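## Task

Move the loose black pieces sitting next to the board onto their squares, using the letters and numbers printed on the board's edge: king to E3, queen to A4, rook to D3, pawn to C1. Every other square must finish with the same contents it began with. Each piece on the board must stand upright and lie wholly within its own square, and must stay that way without the robot supporting it.

## Robot and tools

Robot: a single Kinova Gen3 style arm with seven revolute joints and a two-finger parallel gripper (pads up to 50 mm apart). Joint order, used in every command row and every per-joint list in results: waist (joint_1), shoulder (joint_2), upper arm roll (joint_3), elbow (joint_4), forearm roll (joint_5), wrist pitch (joint_6), wrist roll (joint_7). Stated ranges in rad: waist, upper arm roll, forearm roll, wrist roll -6.283 to 6.283; shoulder -2.250 to 2.250; elbow -2.580 to 2.580; wrist pitch -2.100 to 2.100. Real ends may differ by up to 0.013 rad. Turning only the wrist roll moves the point between the pads around a circle of 25 mm radius.

Frame: the scene frame has its origin on the tabletop under the arm base, +z up, and +y to the left when facing along +x. The base may sit tilted relative to the table. Cameras: cam_head_left and cam_head_right are fixed (672x504), with intrinsics K, distortion D and T_world_to_cam (metres) given in the scene frame, accurate to a few degrees and millimetres; cam_wrist rides on the wrist and its pose is not given.

The command row: 10 numbers, each in [-1, 1], for the one arm. Numbers 1-7 are joint offsets, not absolute angles: 1.0 equals 0.9985 rad for the first four joints and 0.8765 rad for the last three. Numbers 8-10 are absolute gripper settings: position (+1 fully open at 50 mm, about -0.65 pads touching, -1 means close until something blocks), force_limit (-1 about 20 N, 0 about 102 N, +1 about 185 N per pad; actual force may run about 17 % higher), speed (-1 is 20 mm/s, 0 is 85, +1 is 150). Optionally 7 extra numbers from 0 to 1 may follow: per-joint stiffness scales in joint order, which persist until changed; low values may keep small moves from starting.

execute_actions(actions): a list of up to 15 actions. Each action is a table of 1 to 15 rows; each row lasts one 1/30 s step, and a short table repeats its final row so every action spans 15 steps (0.5 s). Offsets in every row of an action are measured from the joint angles at that action's start, not from the preceding row; for a call's first action they count from the last reported angles. An empty list just returns state and images. An action asking a joint more than 0.013 rad beyond its range is refused; a malformed action, or a first action failing that check, rejects the whole call. Per step each joint target is held within 0.304 rad (first four joints) or 0.266 rad (last three) of the measured angle, or smaller leads if stiffness scales are used, and targets that would shift the gripper more than 70 mm are scaled back; so big changes need several actions.

move(target, speed, blocking): target is one row as above; its offsets count from the Joint positions of the latest result that shows them. All joints follow straight joint-space paths that finish together, so the gripper traces a curve, with no obstacle avoidance. speed (0.01 to 2 rad/s, default 0.5) is the peak rate of the joint with farthest to go; paths run 0.5 to 10 s. Gripper numbers are applied at the start. blocking=false returns after 0.5 s while motion continues; until a result shows the move ended, other motion calls are refused, so use wait or stop. The result adds a move: line with the ending (done, off_target, moving, held, fault), limits=held or limits=none, and the joint farthest from target.

wait(seconds): 0 to 10, holds the last command; returns early if a running move ends. stop(): brakes a running move (needs room; fingers keep going). zoom_image(camera, region): camera is cam_head_left, cam_head_right or cam_wrist; region [x0, y0, x1, y1] in that image's pixels, at most 504 by 504. read_manual(section): returns licence texts only ("licences"). finished_scene(scene): ends the current scene by number; irreversible, and the result tells whether the goal was met.

Results: Joint positions (rad), Joint velocities (rad/s), Joint targets (current drive angles, which can shift on their own), gripper object_status (0 moving; 1 blocked while opening; 2 blocked while closing, i.e. holding; 3 reached requested position or pads met, usually nothing held) and position_measured in counts, opening roughly (250 - counts) x 0.202 mm. Lines like "joint sent to its limit", "joint command not followed" (clearance check altered targets), TORQUE FAULT, MOTOR HOT and OVER-TEMPERATURE FAULT may appear.

Gripping: send -1 and keep sending it, then confirm object_status 2. Any new position value resets status to 0 for a moment. New force_limit or speed only take effect with a position change of at least 0.01; open first to re-grip more gently. Fingers re-close automatically if grip is lost, except after gripping at force_limit -1.

Avoid: knocking or dropping anything off the table (task fails), dropping or tipping pieces, slamming or pressing hard; faster moves and targets set deeper past a contact hit harder. Contact torque reaching 48 N m on the first four joints or 30.2 N m on the wrist joints halts the arm for 10 s and cancels the rest of the call. Holding loads heats motors: warning from 60 °C, and at 75 °C the arm sags. Held pieces may occasionally be tugged briefly. The simulation keeps running while replies are written, with the last command held.

Each tool is called after "Request:" as name(argument=value, ...), one argument or row to a line, values as JSON.

## Session

Request:
execute_actions(
  actions=[],
)

Scene clock: 0.00 s.
position_measured=3 object_status=3
Joint names: [waist, shoulder, upper arm roll, elbow, forearm roll, wrist pitch, wrist roll]
Joint positions: [-0.726  0.708  0.392  1.42   0.64   0.81   0.817]
Joint velocities: [ 0.     0.001  0.     0.002  0.     0.001 -0.001]
Motor temperatures (°C, as the motors report them): [33 33 30 29 33 42 38]
Joint targets: [-0.726 0.708 0.392 1.420 0.640 0.810 0.817]
Joint stiffness scale: [1. 1. 1. 1. 1. 1. 1.]

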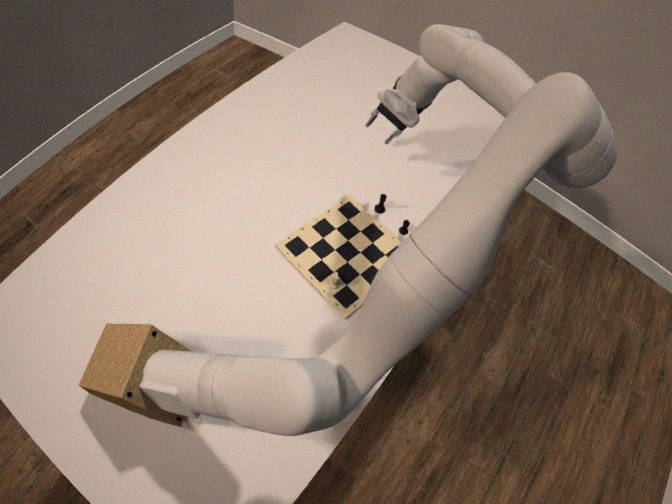

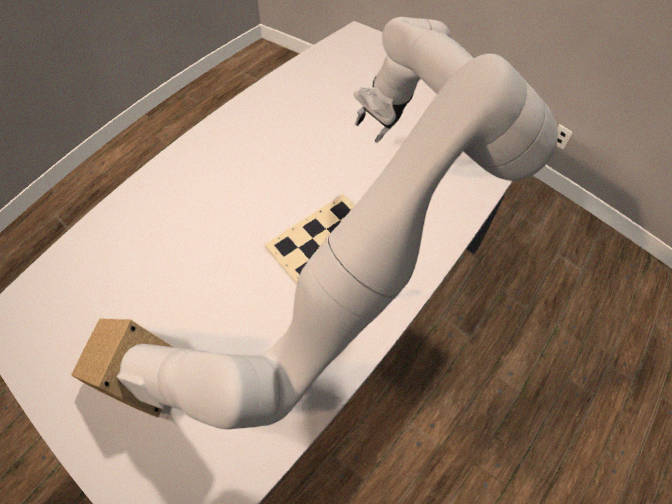

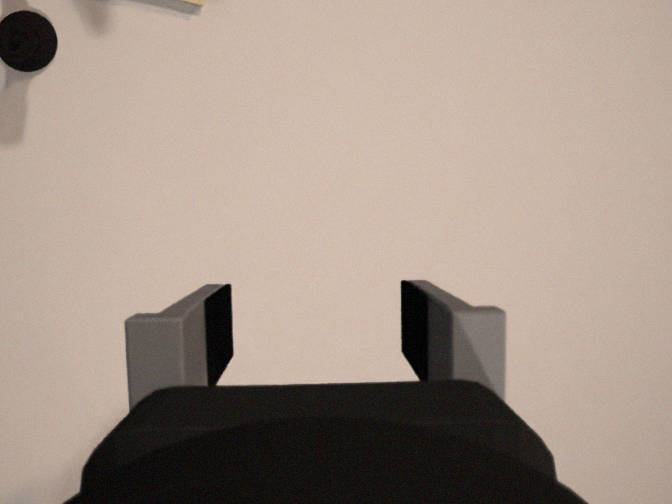

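Request:
zoom_image(
  camera="cam_head_left",
  region=[260, 180, 440, 330],
)

Request:
zoom_image(
  camera="cam_head_left",
  region=[60, 300, 360, 504],
)

Request:
zoom_image(
  camera="cam_head_right",
  region=[50, 300, 350, 504],
)

Region (260, 180, 440, 330) of cam_head_left's 672x504 image, scaled by 2.800, with more detail than that image has.

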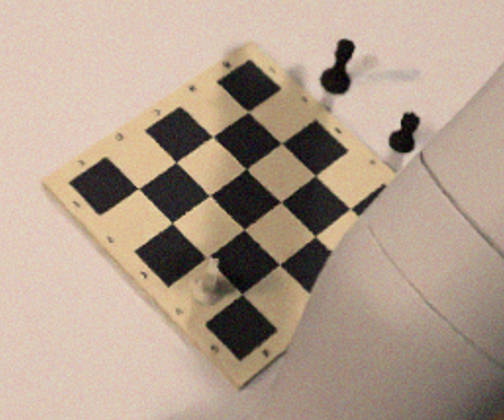

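Region (60, 300, 360, 504) of cam_head_left's 672x504 image, scaled by 1.680, with more detail than that image has; it fills the top 343 rows of this view, and the rest is white.

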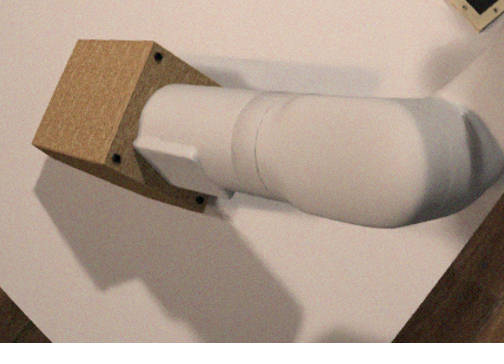

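Region (50, 300, 350, 504) of cam_head_right's 672x504 image, scaled by 1.680, with more detail than that image has; it fills the top 343 rows of this view, and the rest is white.

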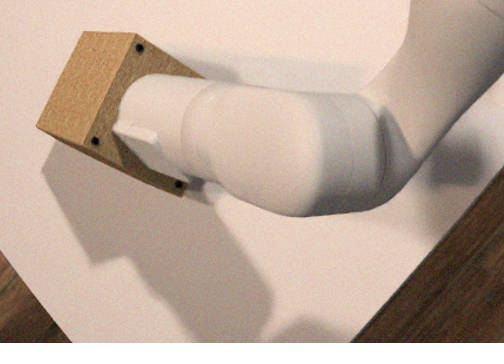

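Request:
zoom_image(
  camera="cam_head_left",
  region=[70, 310, 210, 440],
)

Request:
zoom_image(
  camera="cam_head_right",
  region=[60, 300, 200, 430],
)

Request:
zoom_image(
  camera="cam_head_left",
  region=[350, 70, 450, 160],
)

Request:
zoom_image(
  camera="cam_head_right",
  region=[330, 70, 430, 160],
)

Region (70, 310, 210, 440) of cam_head_left's 672x504 image, scaled by 3.600, with more detail than that image has; it fills the top 468 rows of this view, and the rest is white.

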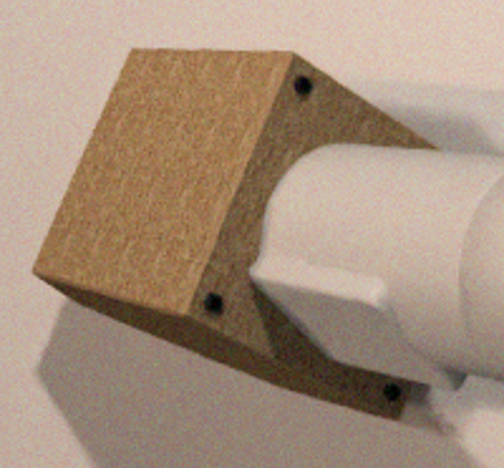

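Region (60, 300, 200, 430) of cam_head_right's 672x504 image, scaled by 3.600, with more detail than that image has; it fills the top 468 rows of this view, and the rest is white.

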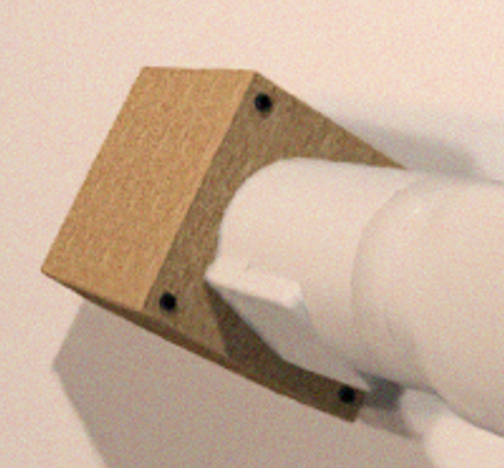

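Region (350, 70, 450, 160) of cam_head_left's 672x504 image, scaled by 5.040, with more detail than that image has; it fills the top 454 rows of this view, and the rest is white.

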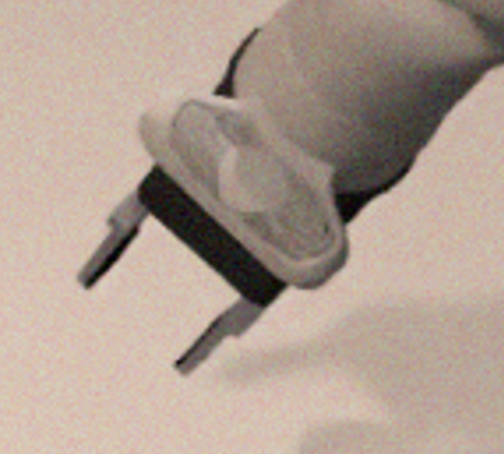

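Region (330, 70, 430, 160) of cam_head_right's 672x504 image, scaled by 5.040, with more detail than that image has; it fills the top 454 rows of this view, and the rest is white.

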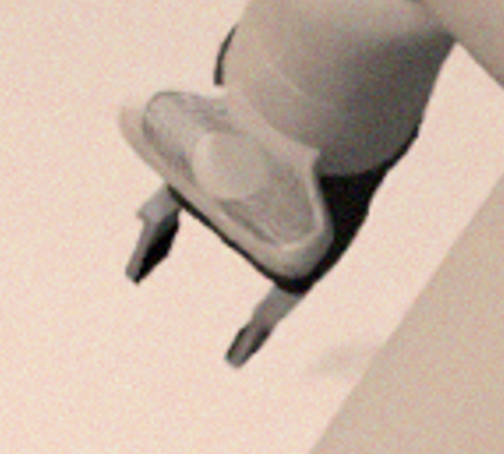

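Request:
move(
  target=[-0.007,-0.0104,-0.3926,-0.4787,0.218,1.0,-0.188,1,0,0],
  speed=0.6,
)

Scene clock: 42.23 s.
position_measured=3 object_status=3
Joint names: [waist, shoulder, upper arm roll, elbow, forearm roll, wrist pitch, wrist roll]
Joint positions: [-0.731  0.699  0.005  0.945  0.824  1.68   0.662]
Joint velocities: [-0.001  0.    -0.     0.001 -0.     0.     0.   ]
Motor temperatures (°C, as the motors report them): [34 34 30 29 33 42 38]
Joint targets: [-0.733 0.698 0.000 0.942 0.831 1.687 0.653]
Joint stiffness scale: [1. 1. 1. 1. 1. 1. 1.]
move: done; limits=none; farthest joint: the wrist roll, 0.010 radians from its target (0.165 radians at the start)

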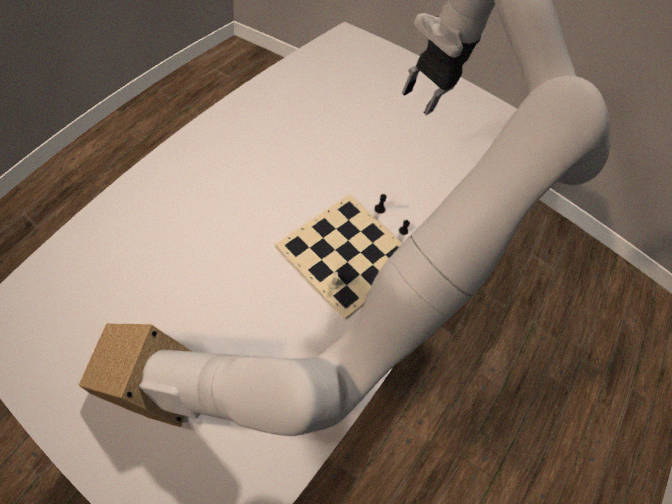

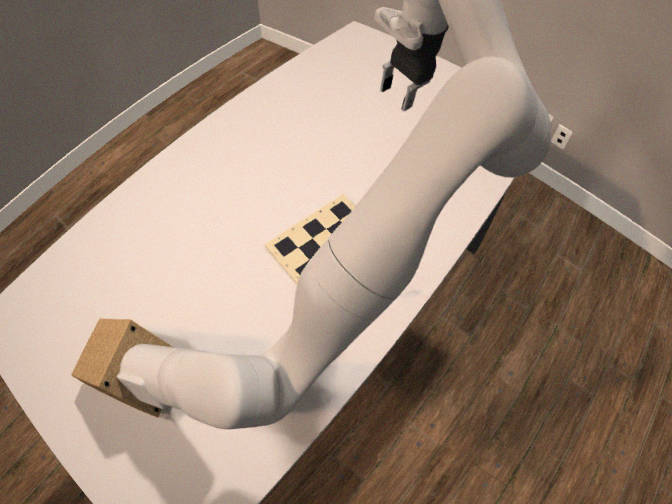

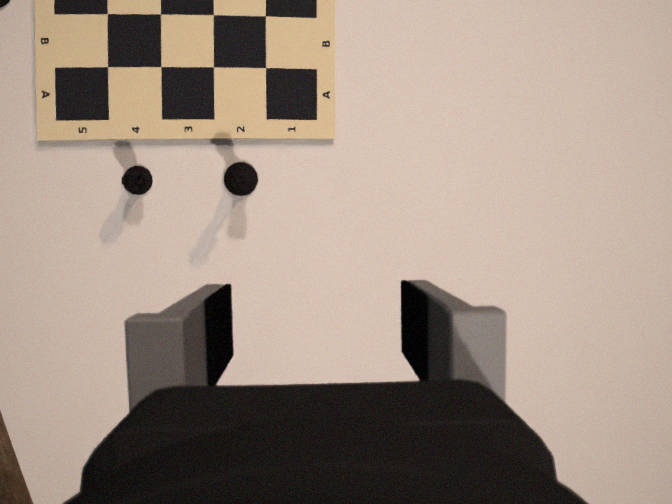

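Request:
move(
  target=[-0.002,-0.001,-0.009,-0.005,0.015,0.222,-0.02,1,0,0],
  speed=0.4,
)

Scene clock: 43.53 s.
position_measured=3 object_status=3
Joint names: [waist, shoulder, upper arm roll, elbow, forearm roll, wrist pitch, wrist roll]
Joint positions: [-0.731  0.699  0.001  0.942  0.829  1.868  0.654]
Joint velocities: [-0.001 -0.     0.    -0.    -0.     0.001  0.001]
Motor temperatures (°C, as the motors report them): [34 34 30 29 33 42 38]
Joint targets: [-0.733 0.698 -0.004 0.940 0.837 1.874 0.645]
Joint stiffness scale: [1. 1. 1. 1. 1. 1. 1.]
move: done; limits=none; farthest joint: the wrist roll, 0.010 radians from its target (0.018 radians at the start)

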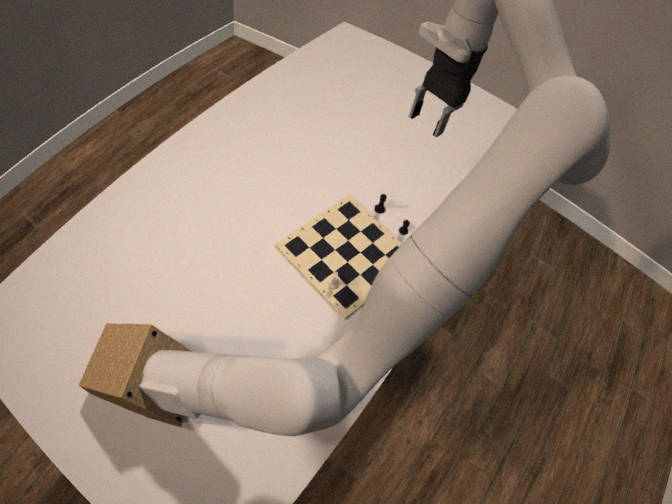

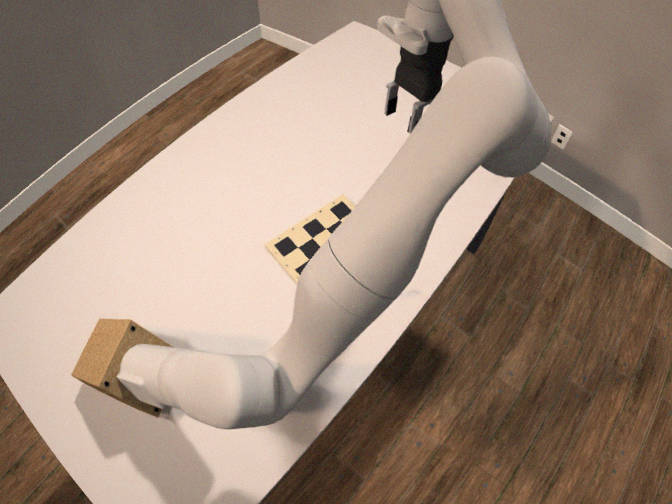

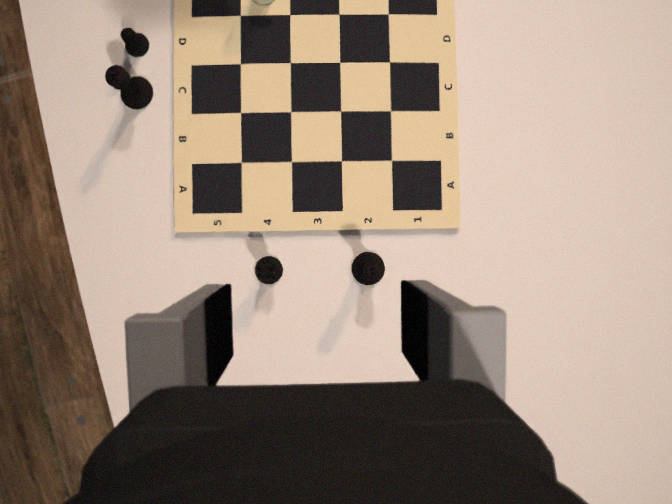

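Request:
zoom_image(
  camera="cam_wrist",
  region=[80, 0, 280, 150],
)

Request:
zoom_image(
  camera="cam_wrist",
  region=[160, 140, 480, 330],
)

Request:
zoom_image(
  camera="cam_head_left",
  region=[340, 70, 480, 250],
)

Region (80, 0, 280, 150) of cam_wrist's 672x504 image, scaled by 2.520; it fills the top 378 rows of this view, and the rest is white.

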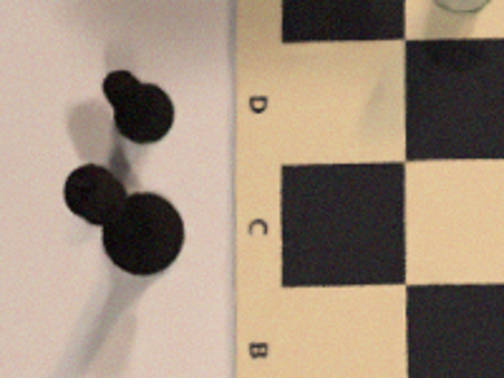

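Region (160, 140, 480, 330) of cam_wrist's 672x504 image, scaled by 1.575; it fills the top 299 rows of this view, and the rest is white.

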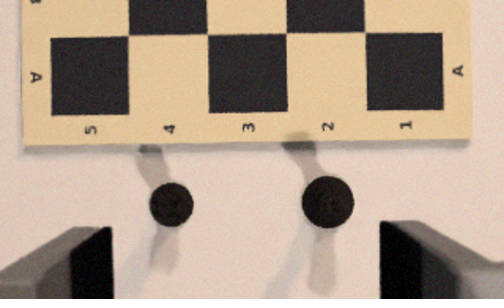

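Region (340, 70, 480, 250) of cam_head_left's 672x504 image, scaled by 2.800, with more detail than that image has.

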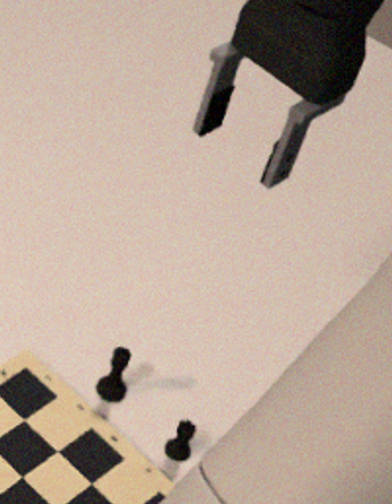

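Request:
zoom_image(
  camera="cam_head_left",
  region=[360, 185, 420, 245],
)

Request:
zoom_image(
  camera="cam_wrist",
  region=[95, 20, 165, 120],
)

Request:
zoom_image(
  camera="cam_wrist",
  region=[310, 220, 400, 360],
)

Region (360, 185, 420, 245) of cam_head_left's 672x504 image, scaled by 8.400, with more detail than that image has.

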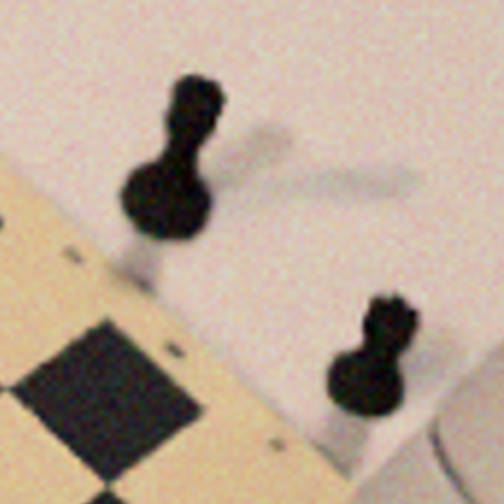

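Region (95, 20, 165, 120) of cam_wrist's 672x504 image, scaled by 5.040; it fills the left 353 columns of this view, and the rest is white.

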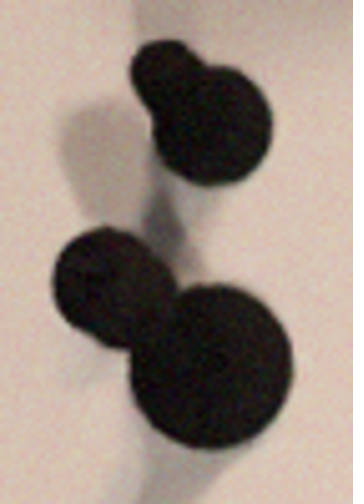

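Region (310, 220, 400, 360) of cam_wrist's 672x504 image, scaled by 3.600; it fills the left 324 columns of this view, and the rest is white.

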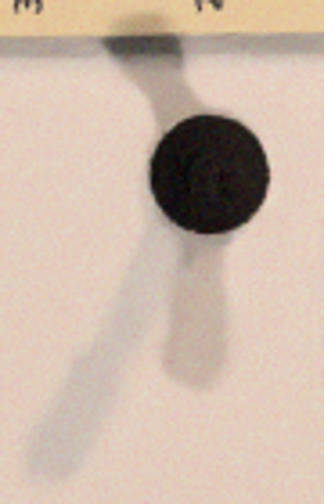

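Request:
zoom_image(
  camera="cam_wrist",
  region=[115, 270, 255, 410],
)

Request:
zoom_image(
  camera="cam_wrist",
  region=[385, 270, 525, 410],
)

Region (115, 270, 255, 410) of cam_wrist's 672x504 image, scaled by 3.600.

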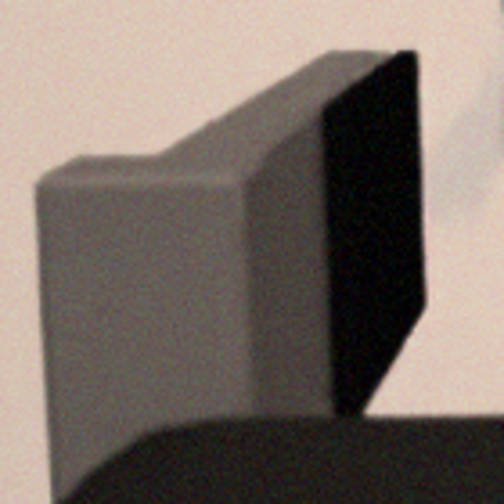

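Region (385, 270, 525, 410) of cam_wrist's 672x504 image, scaled by 3.600.

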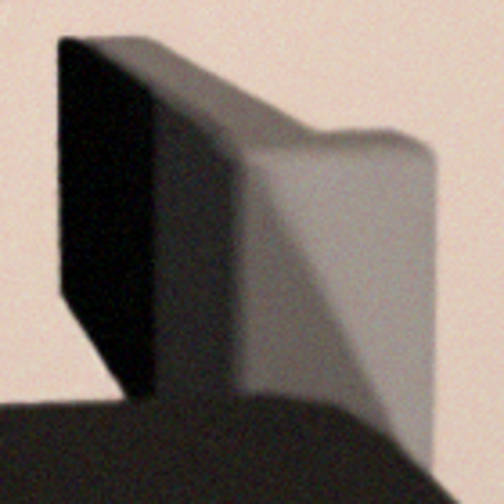

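Request:
zoom_image(
  camera="cam_wrist",
  region=[165, 0, 325, 120],
)

Request:
zoom_image(
  camera="cam_wrist",
  region=[310, 0, 470, 120],
)

Request:
zoom_image(
  camera="cam_wrist",
  region=[165, 130, 325, 290],
)

Request:
zoom_image(
  camera="cam_wrist",
  region=[310, 130, 470, 290],
)

Region (165, 0, 325, 120) of cam_wrist's 672x504 image, scaled by 3.150; it fills the top 378 rows of this view, and the rest is white.

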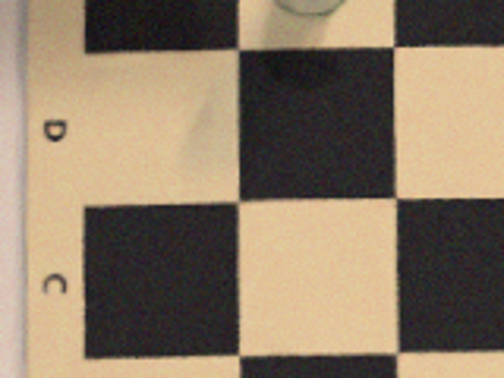

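Region (310, 0, 470, 120) of cam_wrist's 672x504 image, scaled by 3.150; it fills the top 378 rows of this view, and the rest is white.

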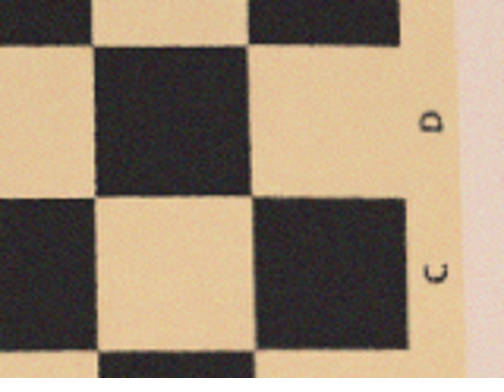

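Region (165, 130, 325, 290) of cam_wrist's 672x504 image, scaled by 3.150.

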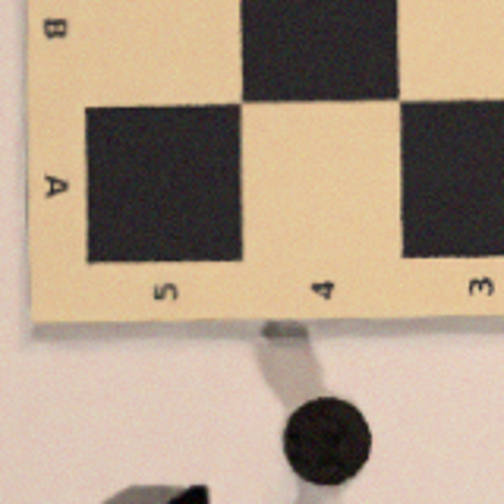

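Region (310, 130, 470, 290) of cam_wrist's 672x504 image, scaled by 3.150.

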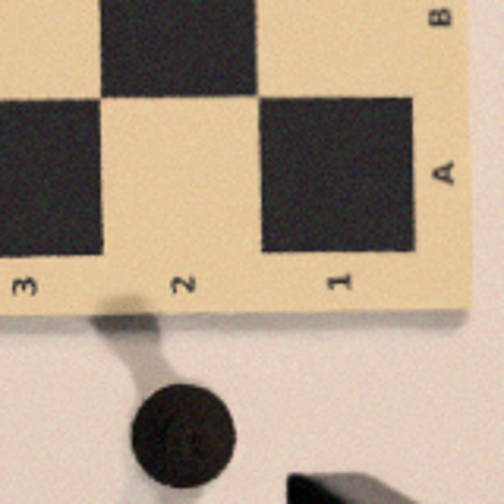

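Request:
move(
  target=[0.2553,0.0672,-0.003,0.4381,0.1422,-0.610,-0.2816,0.55,0,0],
  speed=0.5,
)

Scene clock: 66.43 s.
position_measured=70 object_status=3
Joint names: [waist, shoulder, upper arm roll, elbow, forearm roll, wrist pitch, wrist roll]
Joint positions: [-0.479  0.764  0.001  1.377  0.947  1.34   0.417]
Joint velocities: [ 0.005  0.     0.    -0.     0.     0.    -0.   ]
Motor temperatures (°C, as the motors report them): [35 34 30 29 33 42 38]
Joint targets: [-0.476 0.766 -0.002 1.380 0.954 1.333 0.407]
Joint stiffness scale: [1. 1. 1. 1. 1. 1. 1.]
move: done; limits=none; farthest joint: the wrist roll, 0.009 radians from its target (0.247 radians at the start)

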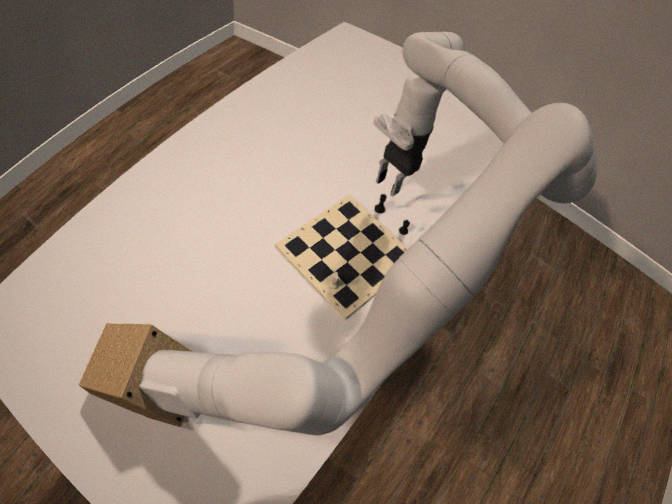

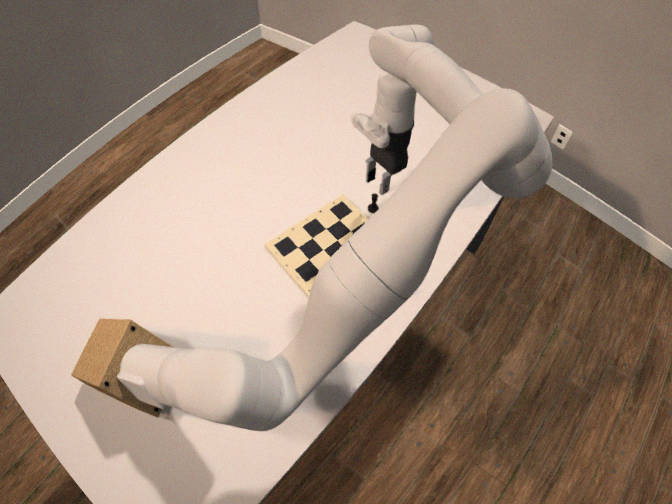

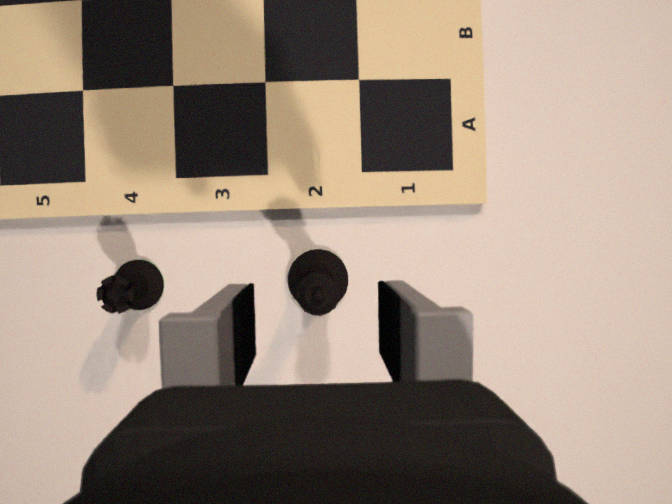

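Request:
zoom_image(
  camera="cam_wrist",
  region=[240, 60, 500, 330],
)

Request:
zoom_image(
  camera="cam_wrist",
  region=[60, 60, 320, 330],
)

Request:
zoom_image(
  camera="cam_head_left",
  region=[350, 150, 430, 245],
)

Region (240, 60, 500, 330) of cam_wrist's 672x504 image, scaled by 1.867; it fills the left 485 columns of this view, and the rest is white.

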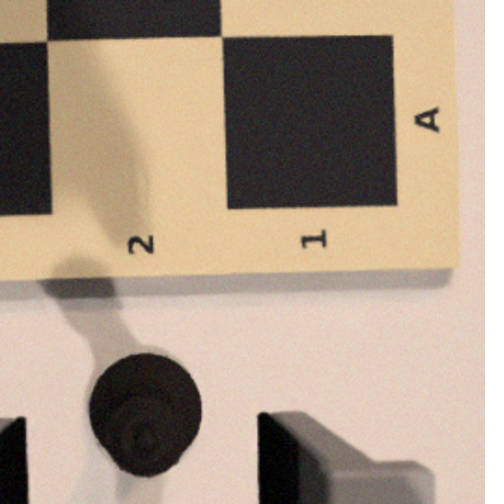

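Region (60, 60, 320, 330) of cam_wrist's 672x504 image, scaled by 1.867; it fills the left 485 columns of this view, and the rest is white.

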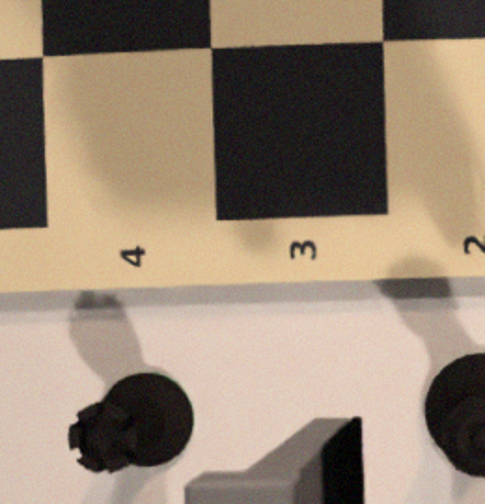

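Region (350, 150, 430, 245) of cam_head_left's 672x504 image, scaled by 5.305, with more detail than that image has; it fills the left 424 columns of this view, and the rest is white.

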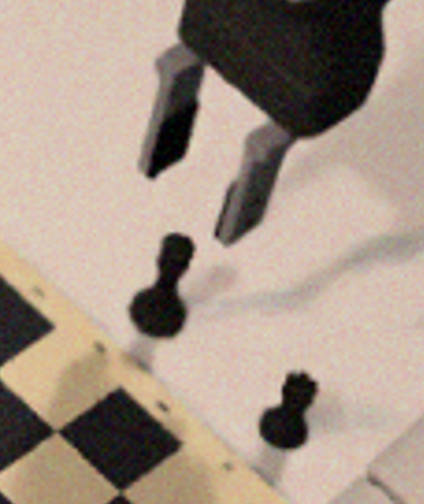

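Request:
move(
  target=[0.0842,0.0429,-0.003,0.0615,0.0745,-0.1329,-0.0637,0.55,0,0],
  speed=0.15,
)

Request:
zoom_image(
  camera="cam_head_left",
  region=[345, 160, 425, 245],
)

Request:
zoom_image(
  camera="cam_head_left",
  region=[310, 265, 370, 325],
)

Scene clock: 72.43 s.
position_measured=70 object_status=3
Joint names: [waist, shoulder, upper arm roll, elbow, forearm roll, wrist pitch, wrist roll]
Joint positions: [-0.398  0.804  0.001  1.436  1.004  1.23   0.37 ]
Joint velocities: [ 0.001  0.001 -0.    -0.     0.     0.001 -0.   ]
Motor temperatures (°C, as the motors report them): [35 34 30 29 33 42 38]
Joint targets: [-0.395 0.807 -0.002 1.438 1.012 1.223 0.361]
Joint stiffness scale: [1. 1. 1. 1. 1. 1. 1.]
move: done; limits=none; farthest joint: the wrist roll, 0.009 radians from its target (0.055 radians at the start)

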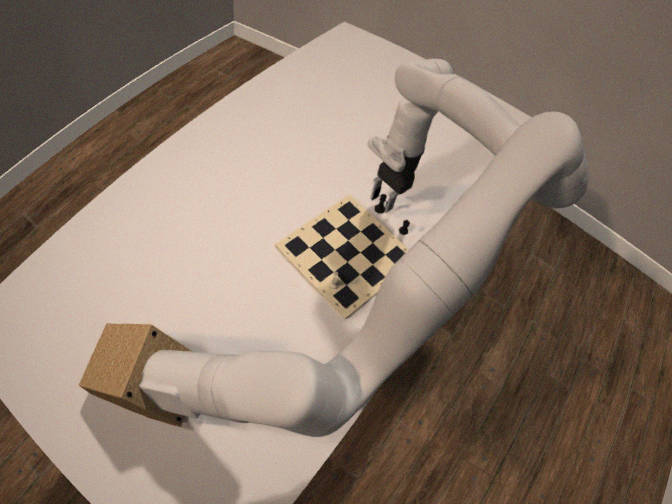

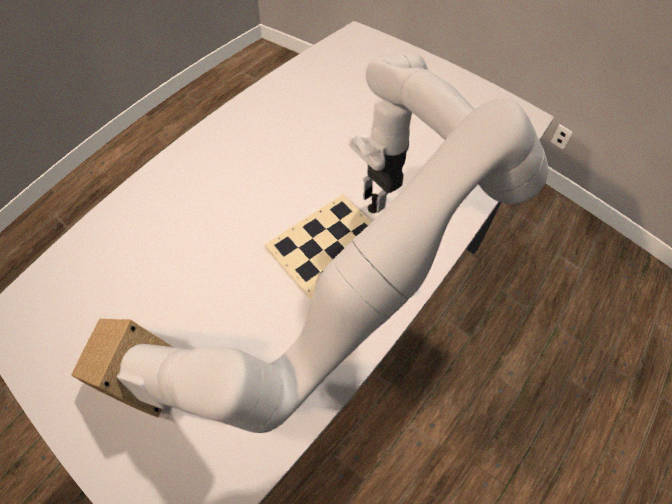

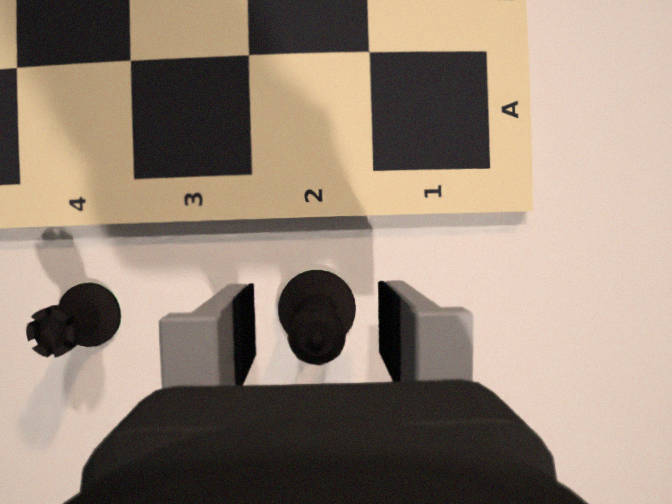

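Region (345, 160, 425, 245) of cam_head_left's 672x504 image, scaled by 5.929, with more detail than that image has; it fills the left 474 columns of this view, and the rest is white.

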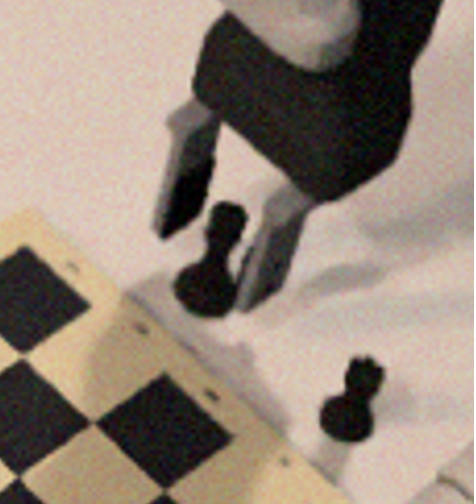

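Region (310, 265, 370, 325) of cam_head_left's 672x504 image, scaled by 8.400, with more detail than that image has.

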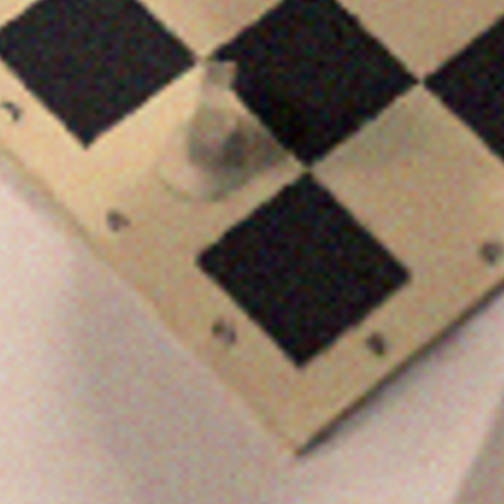

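Request:
execute_actions(
  actions=[
    [[0.003,0.003,-0.003,0.002,0.009,-0.008,-0.010,-1,-0.4,-0.3]],
  ],
)

Scene clock: 74.03 s.
position_measured=189 object_status=0
Joint names: [waist, shoulder, upper arm roll, elbow, forearm roll, wrist pitch, wrist roll]
Joint positions: [-0.398  0.805  0.001  1.436  1.005  1.23   0.37 ]
Joint velocities: [-0.    -0.002 -0.     0.001 -0.     0.    -0.   ]
Motor temperatures (°C, as the motors report them): [35 34 30 29 33 42 38]
Joint targets: [-0.395 0.807 -0.002 1.438 1.012 1.223 0.361]
Joint stiffness scale: [1. 1. 1. 1. 1. 1. 1.]

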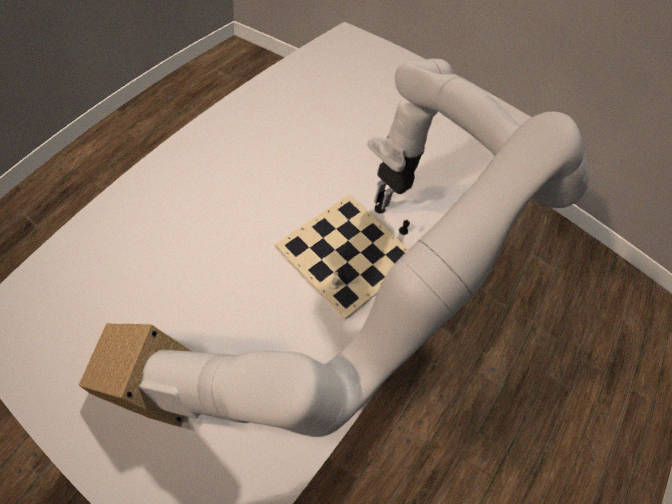

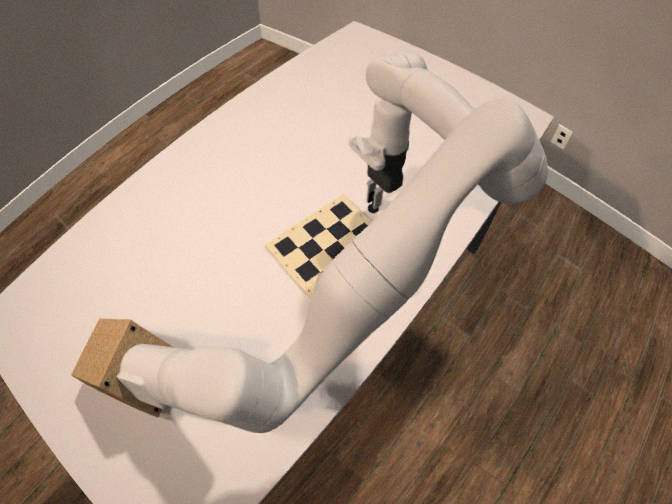

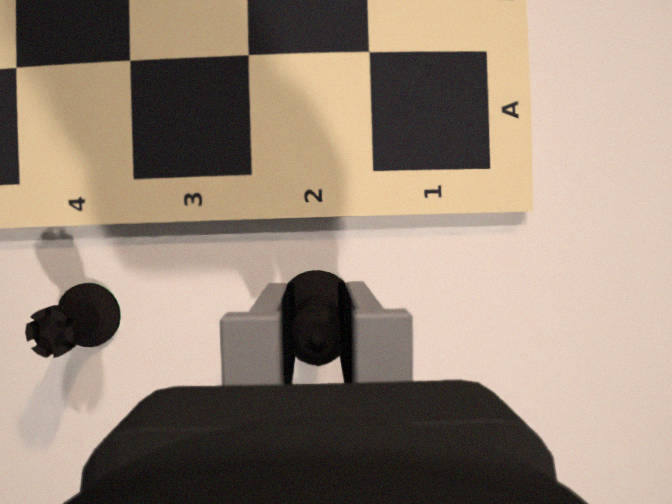

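Request:
move(
  target=[-0.034,-0.018,0,-0.025,-0.034,0.055,0.031,-1,-0.4,-0.3],
  speed=0.12,
)

Scene clock: 77.13 s.
position_measured=189 object_status=2
Joint names: [waist, shoulder, upper arm roll, elbow, forearm roll, wrist pitch, wrist roll]
Joint positions: [-0.429  0.79   0.001  1.413  0.983  1.271  0.388]
Joint velocities: [-0.003  0.     0.    -0.    -0.     0.    -0.   ]
Motor temperatures (°C, as the motors report them): [35 34 30 29 33 42 38]
Joint targets: [-0.432 0.787 0.001 1.411 0.975 1.278 0.397]
Joint stiffness scale: [1. 1. 1. 1. 1. 1. 1.]
move: done; limits=none; farthest joint: the wrist roll, 0.009 radians from its target (0.027 radians at the start)

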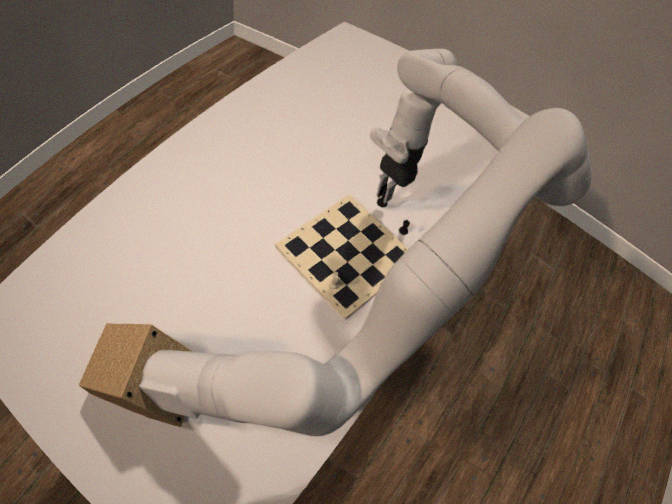

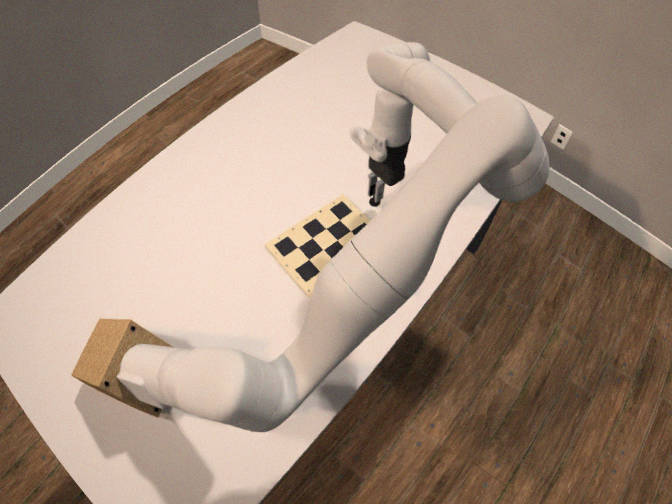

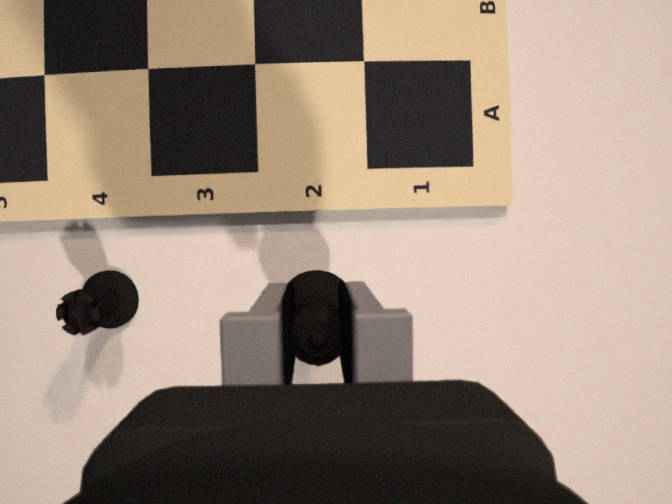

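Request:
move(
  target=[0.0266,-0.2069,0,0.3595,0.0734,-0.1172,-0.1532,-1,-0.4,-0.3],
  speed=0.4,
)

Scene clock: 79.27 s.
position_measured=189 object_status=2
Joint names: [waist, shoulder, upper arm roll, elbow, forearm roll, wrist pitch, wrist roll]
Joint positions: [-0.405  0.586  0.001  1.77   1.039  1.175  0.263]
Joint velocities: [ 0.001 -0.002 -0.    -0.001 -0.     0.001  0.   ]
Motor temperatures (°C, as the motors report them): [35 34 30 29 33 42 38]
Joint targets: [-0.402 0.583 0.001 1.772 1.047 1.169 0.254]
Joint stiffness scale: [1. 1. 1. 1. 1. 1. 1.]
move: done; limits=none; farthest joint: the wrist roll, 0.009 radians from its target (0.134 radians at the start)

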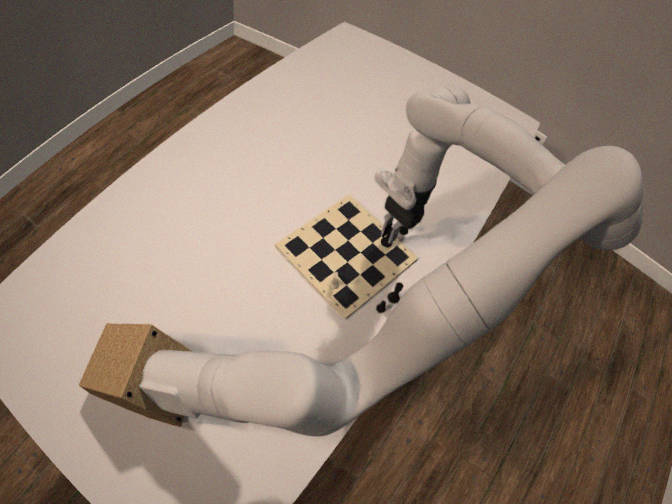

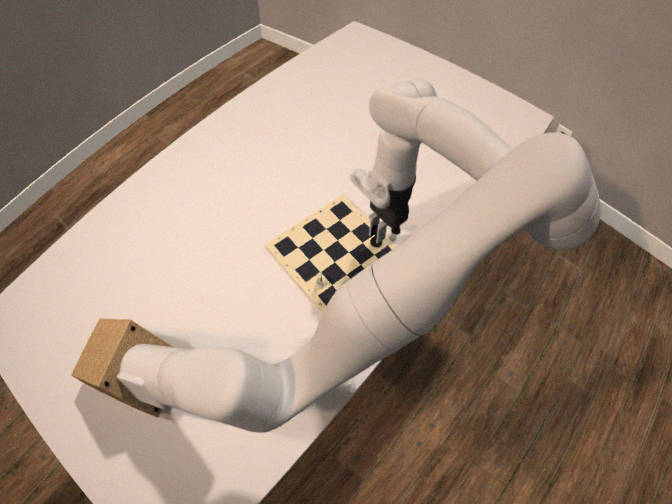

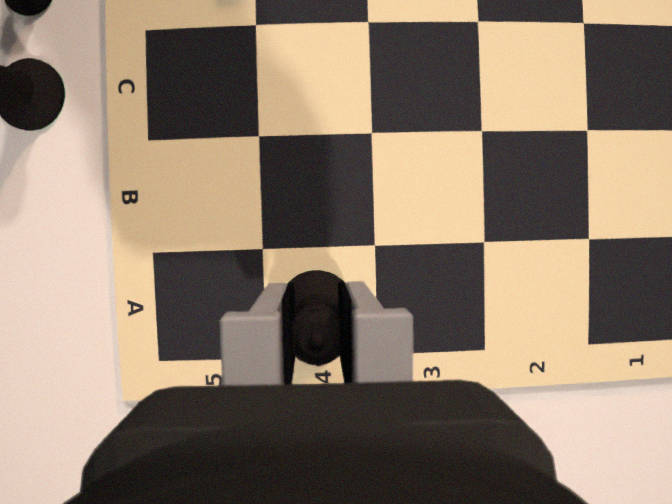

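Request:
zoom_image(
  camera="cam_wrist",
  region=[240, 120, 400, 280],
)

Region (240, 120, 400, 280) of cam_wrist's 672x504 image, scaled by 3.150.

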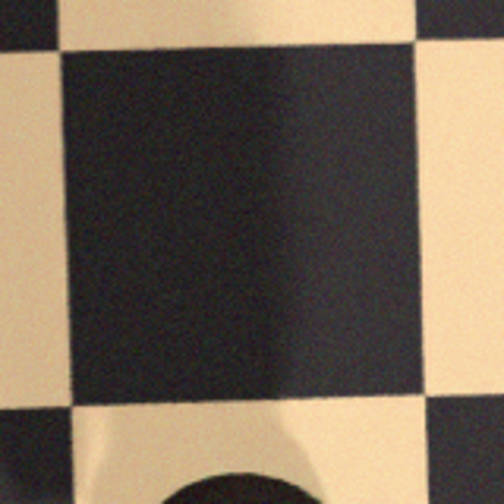

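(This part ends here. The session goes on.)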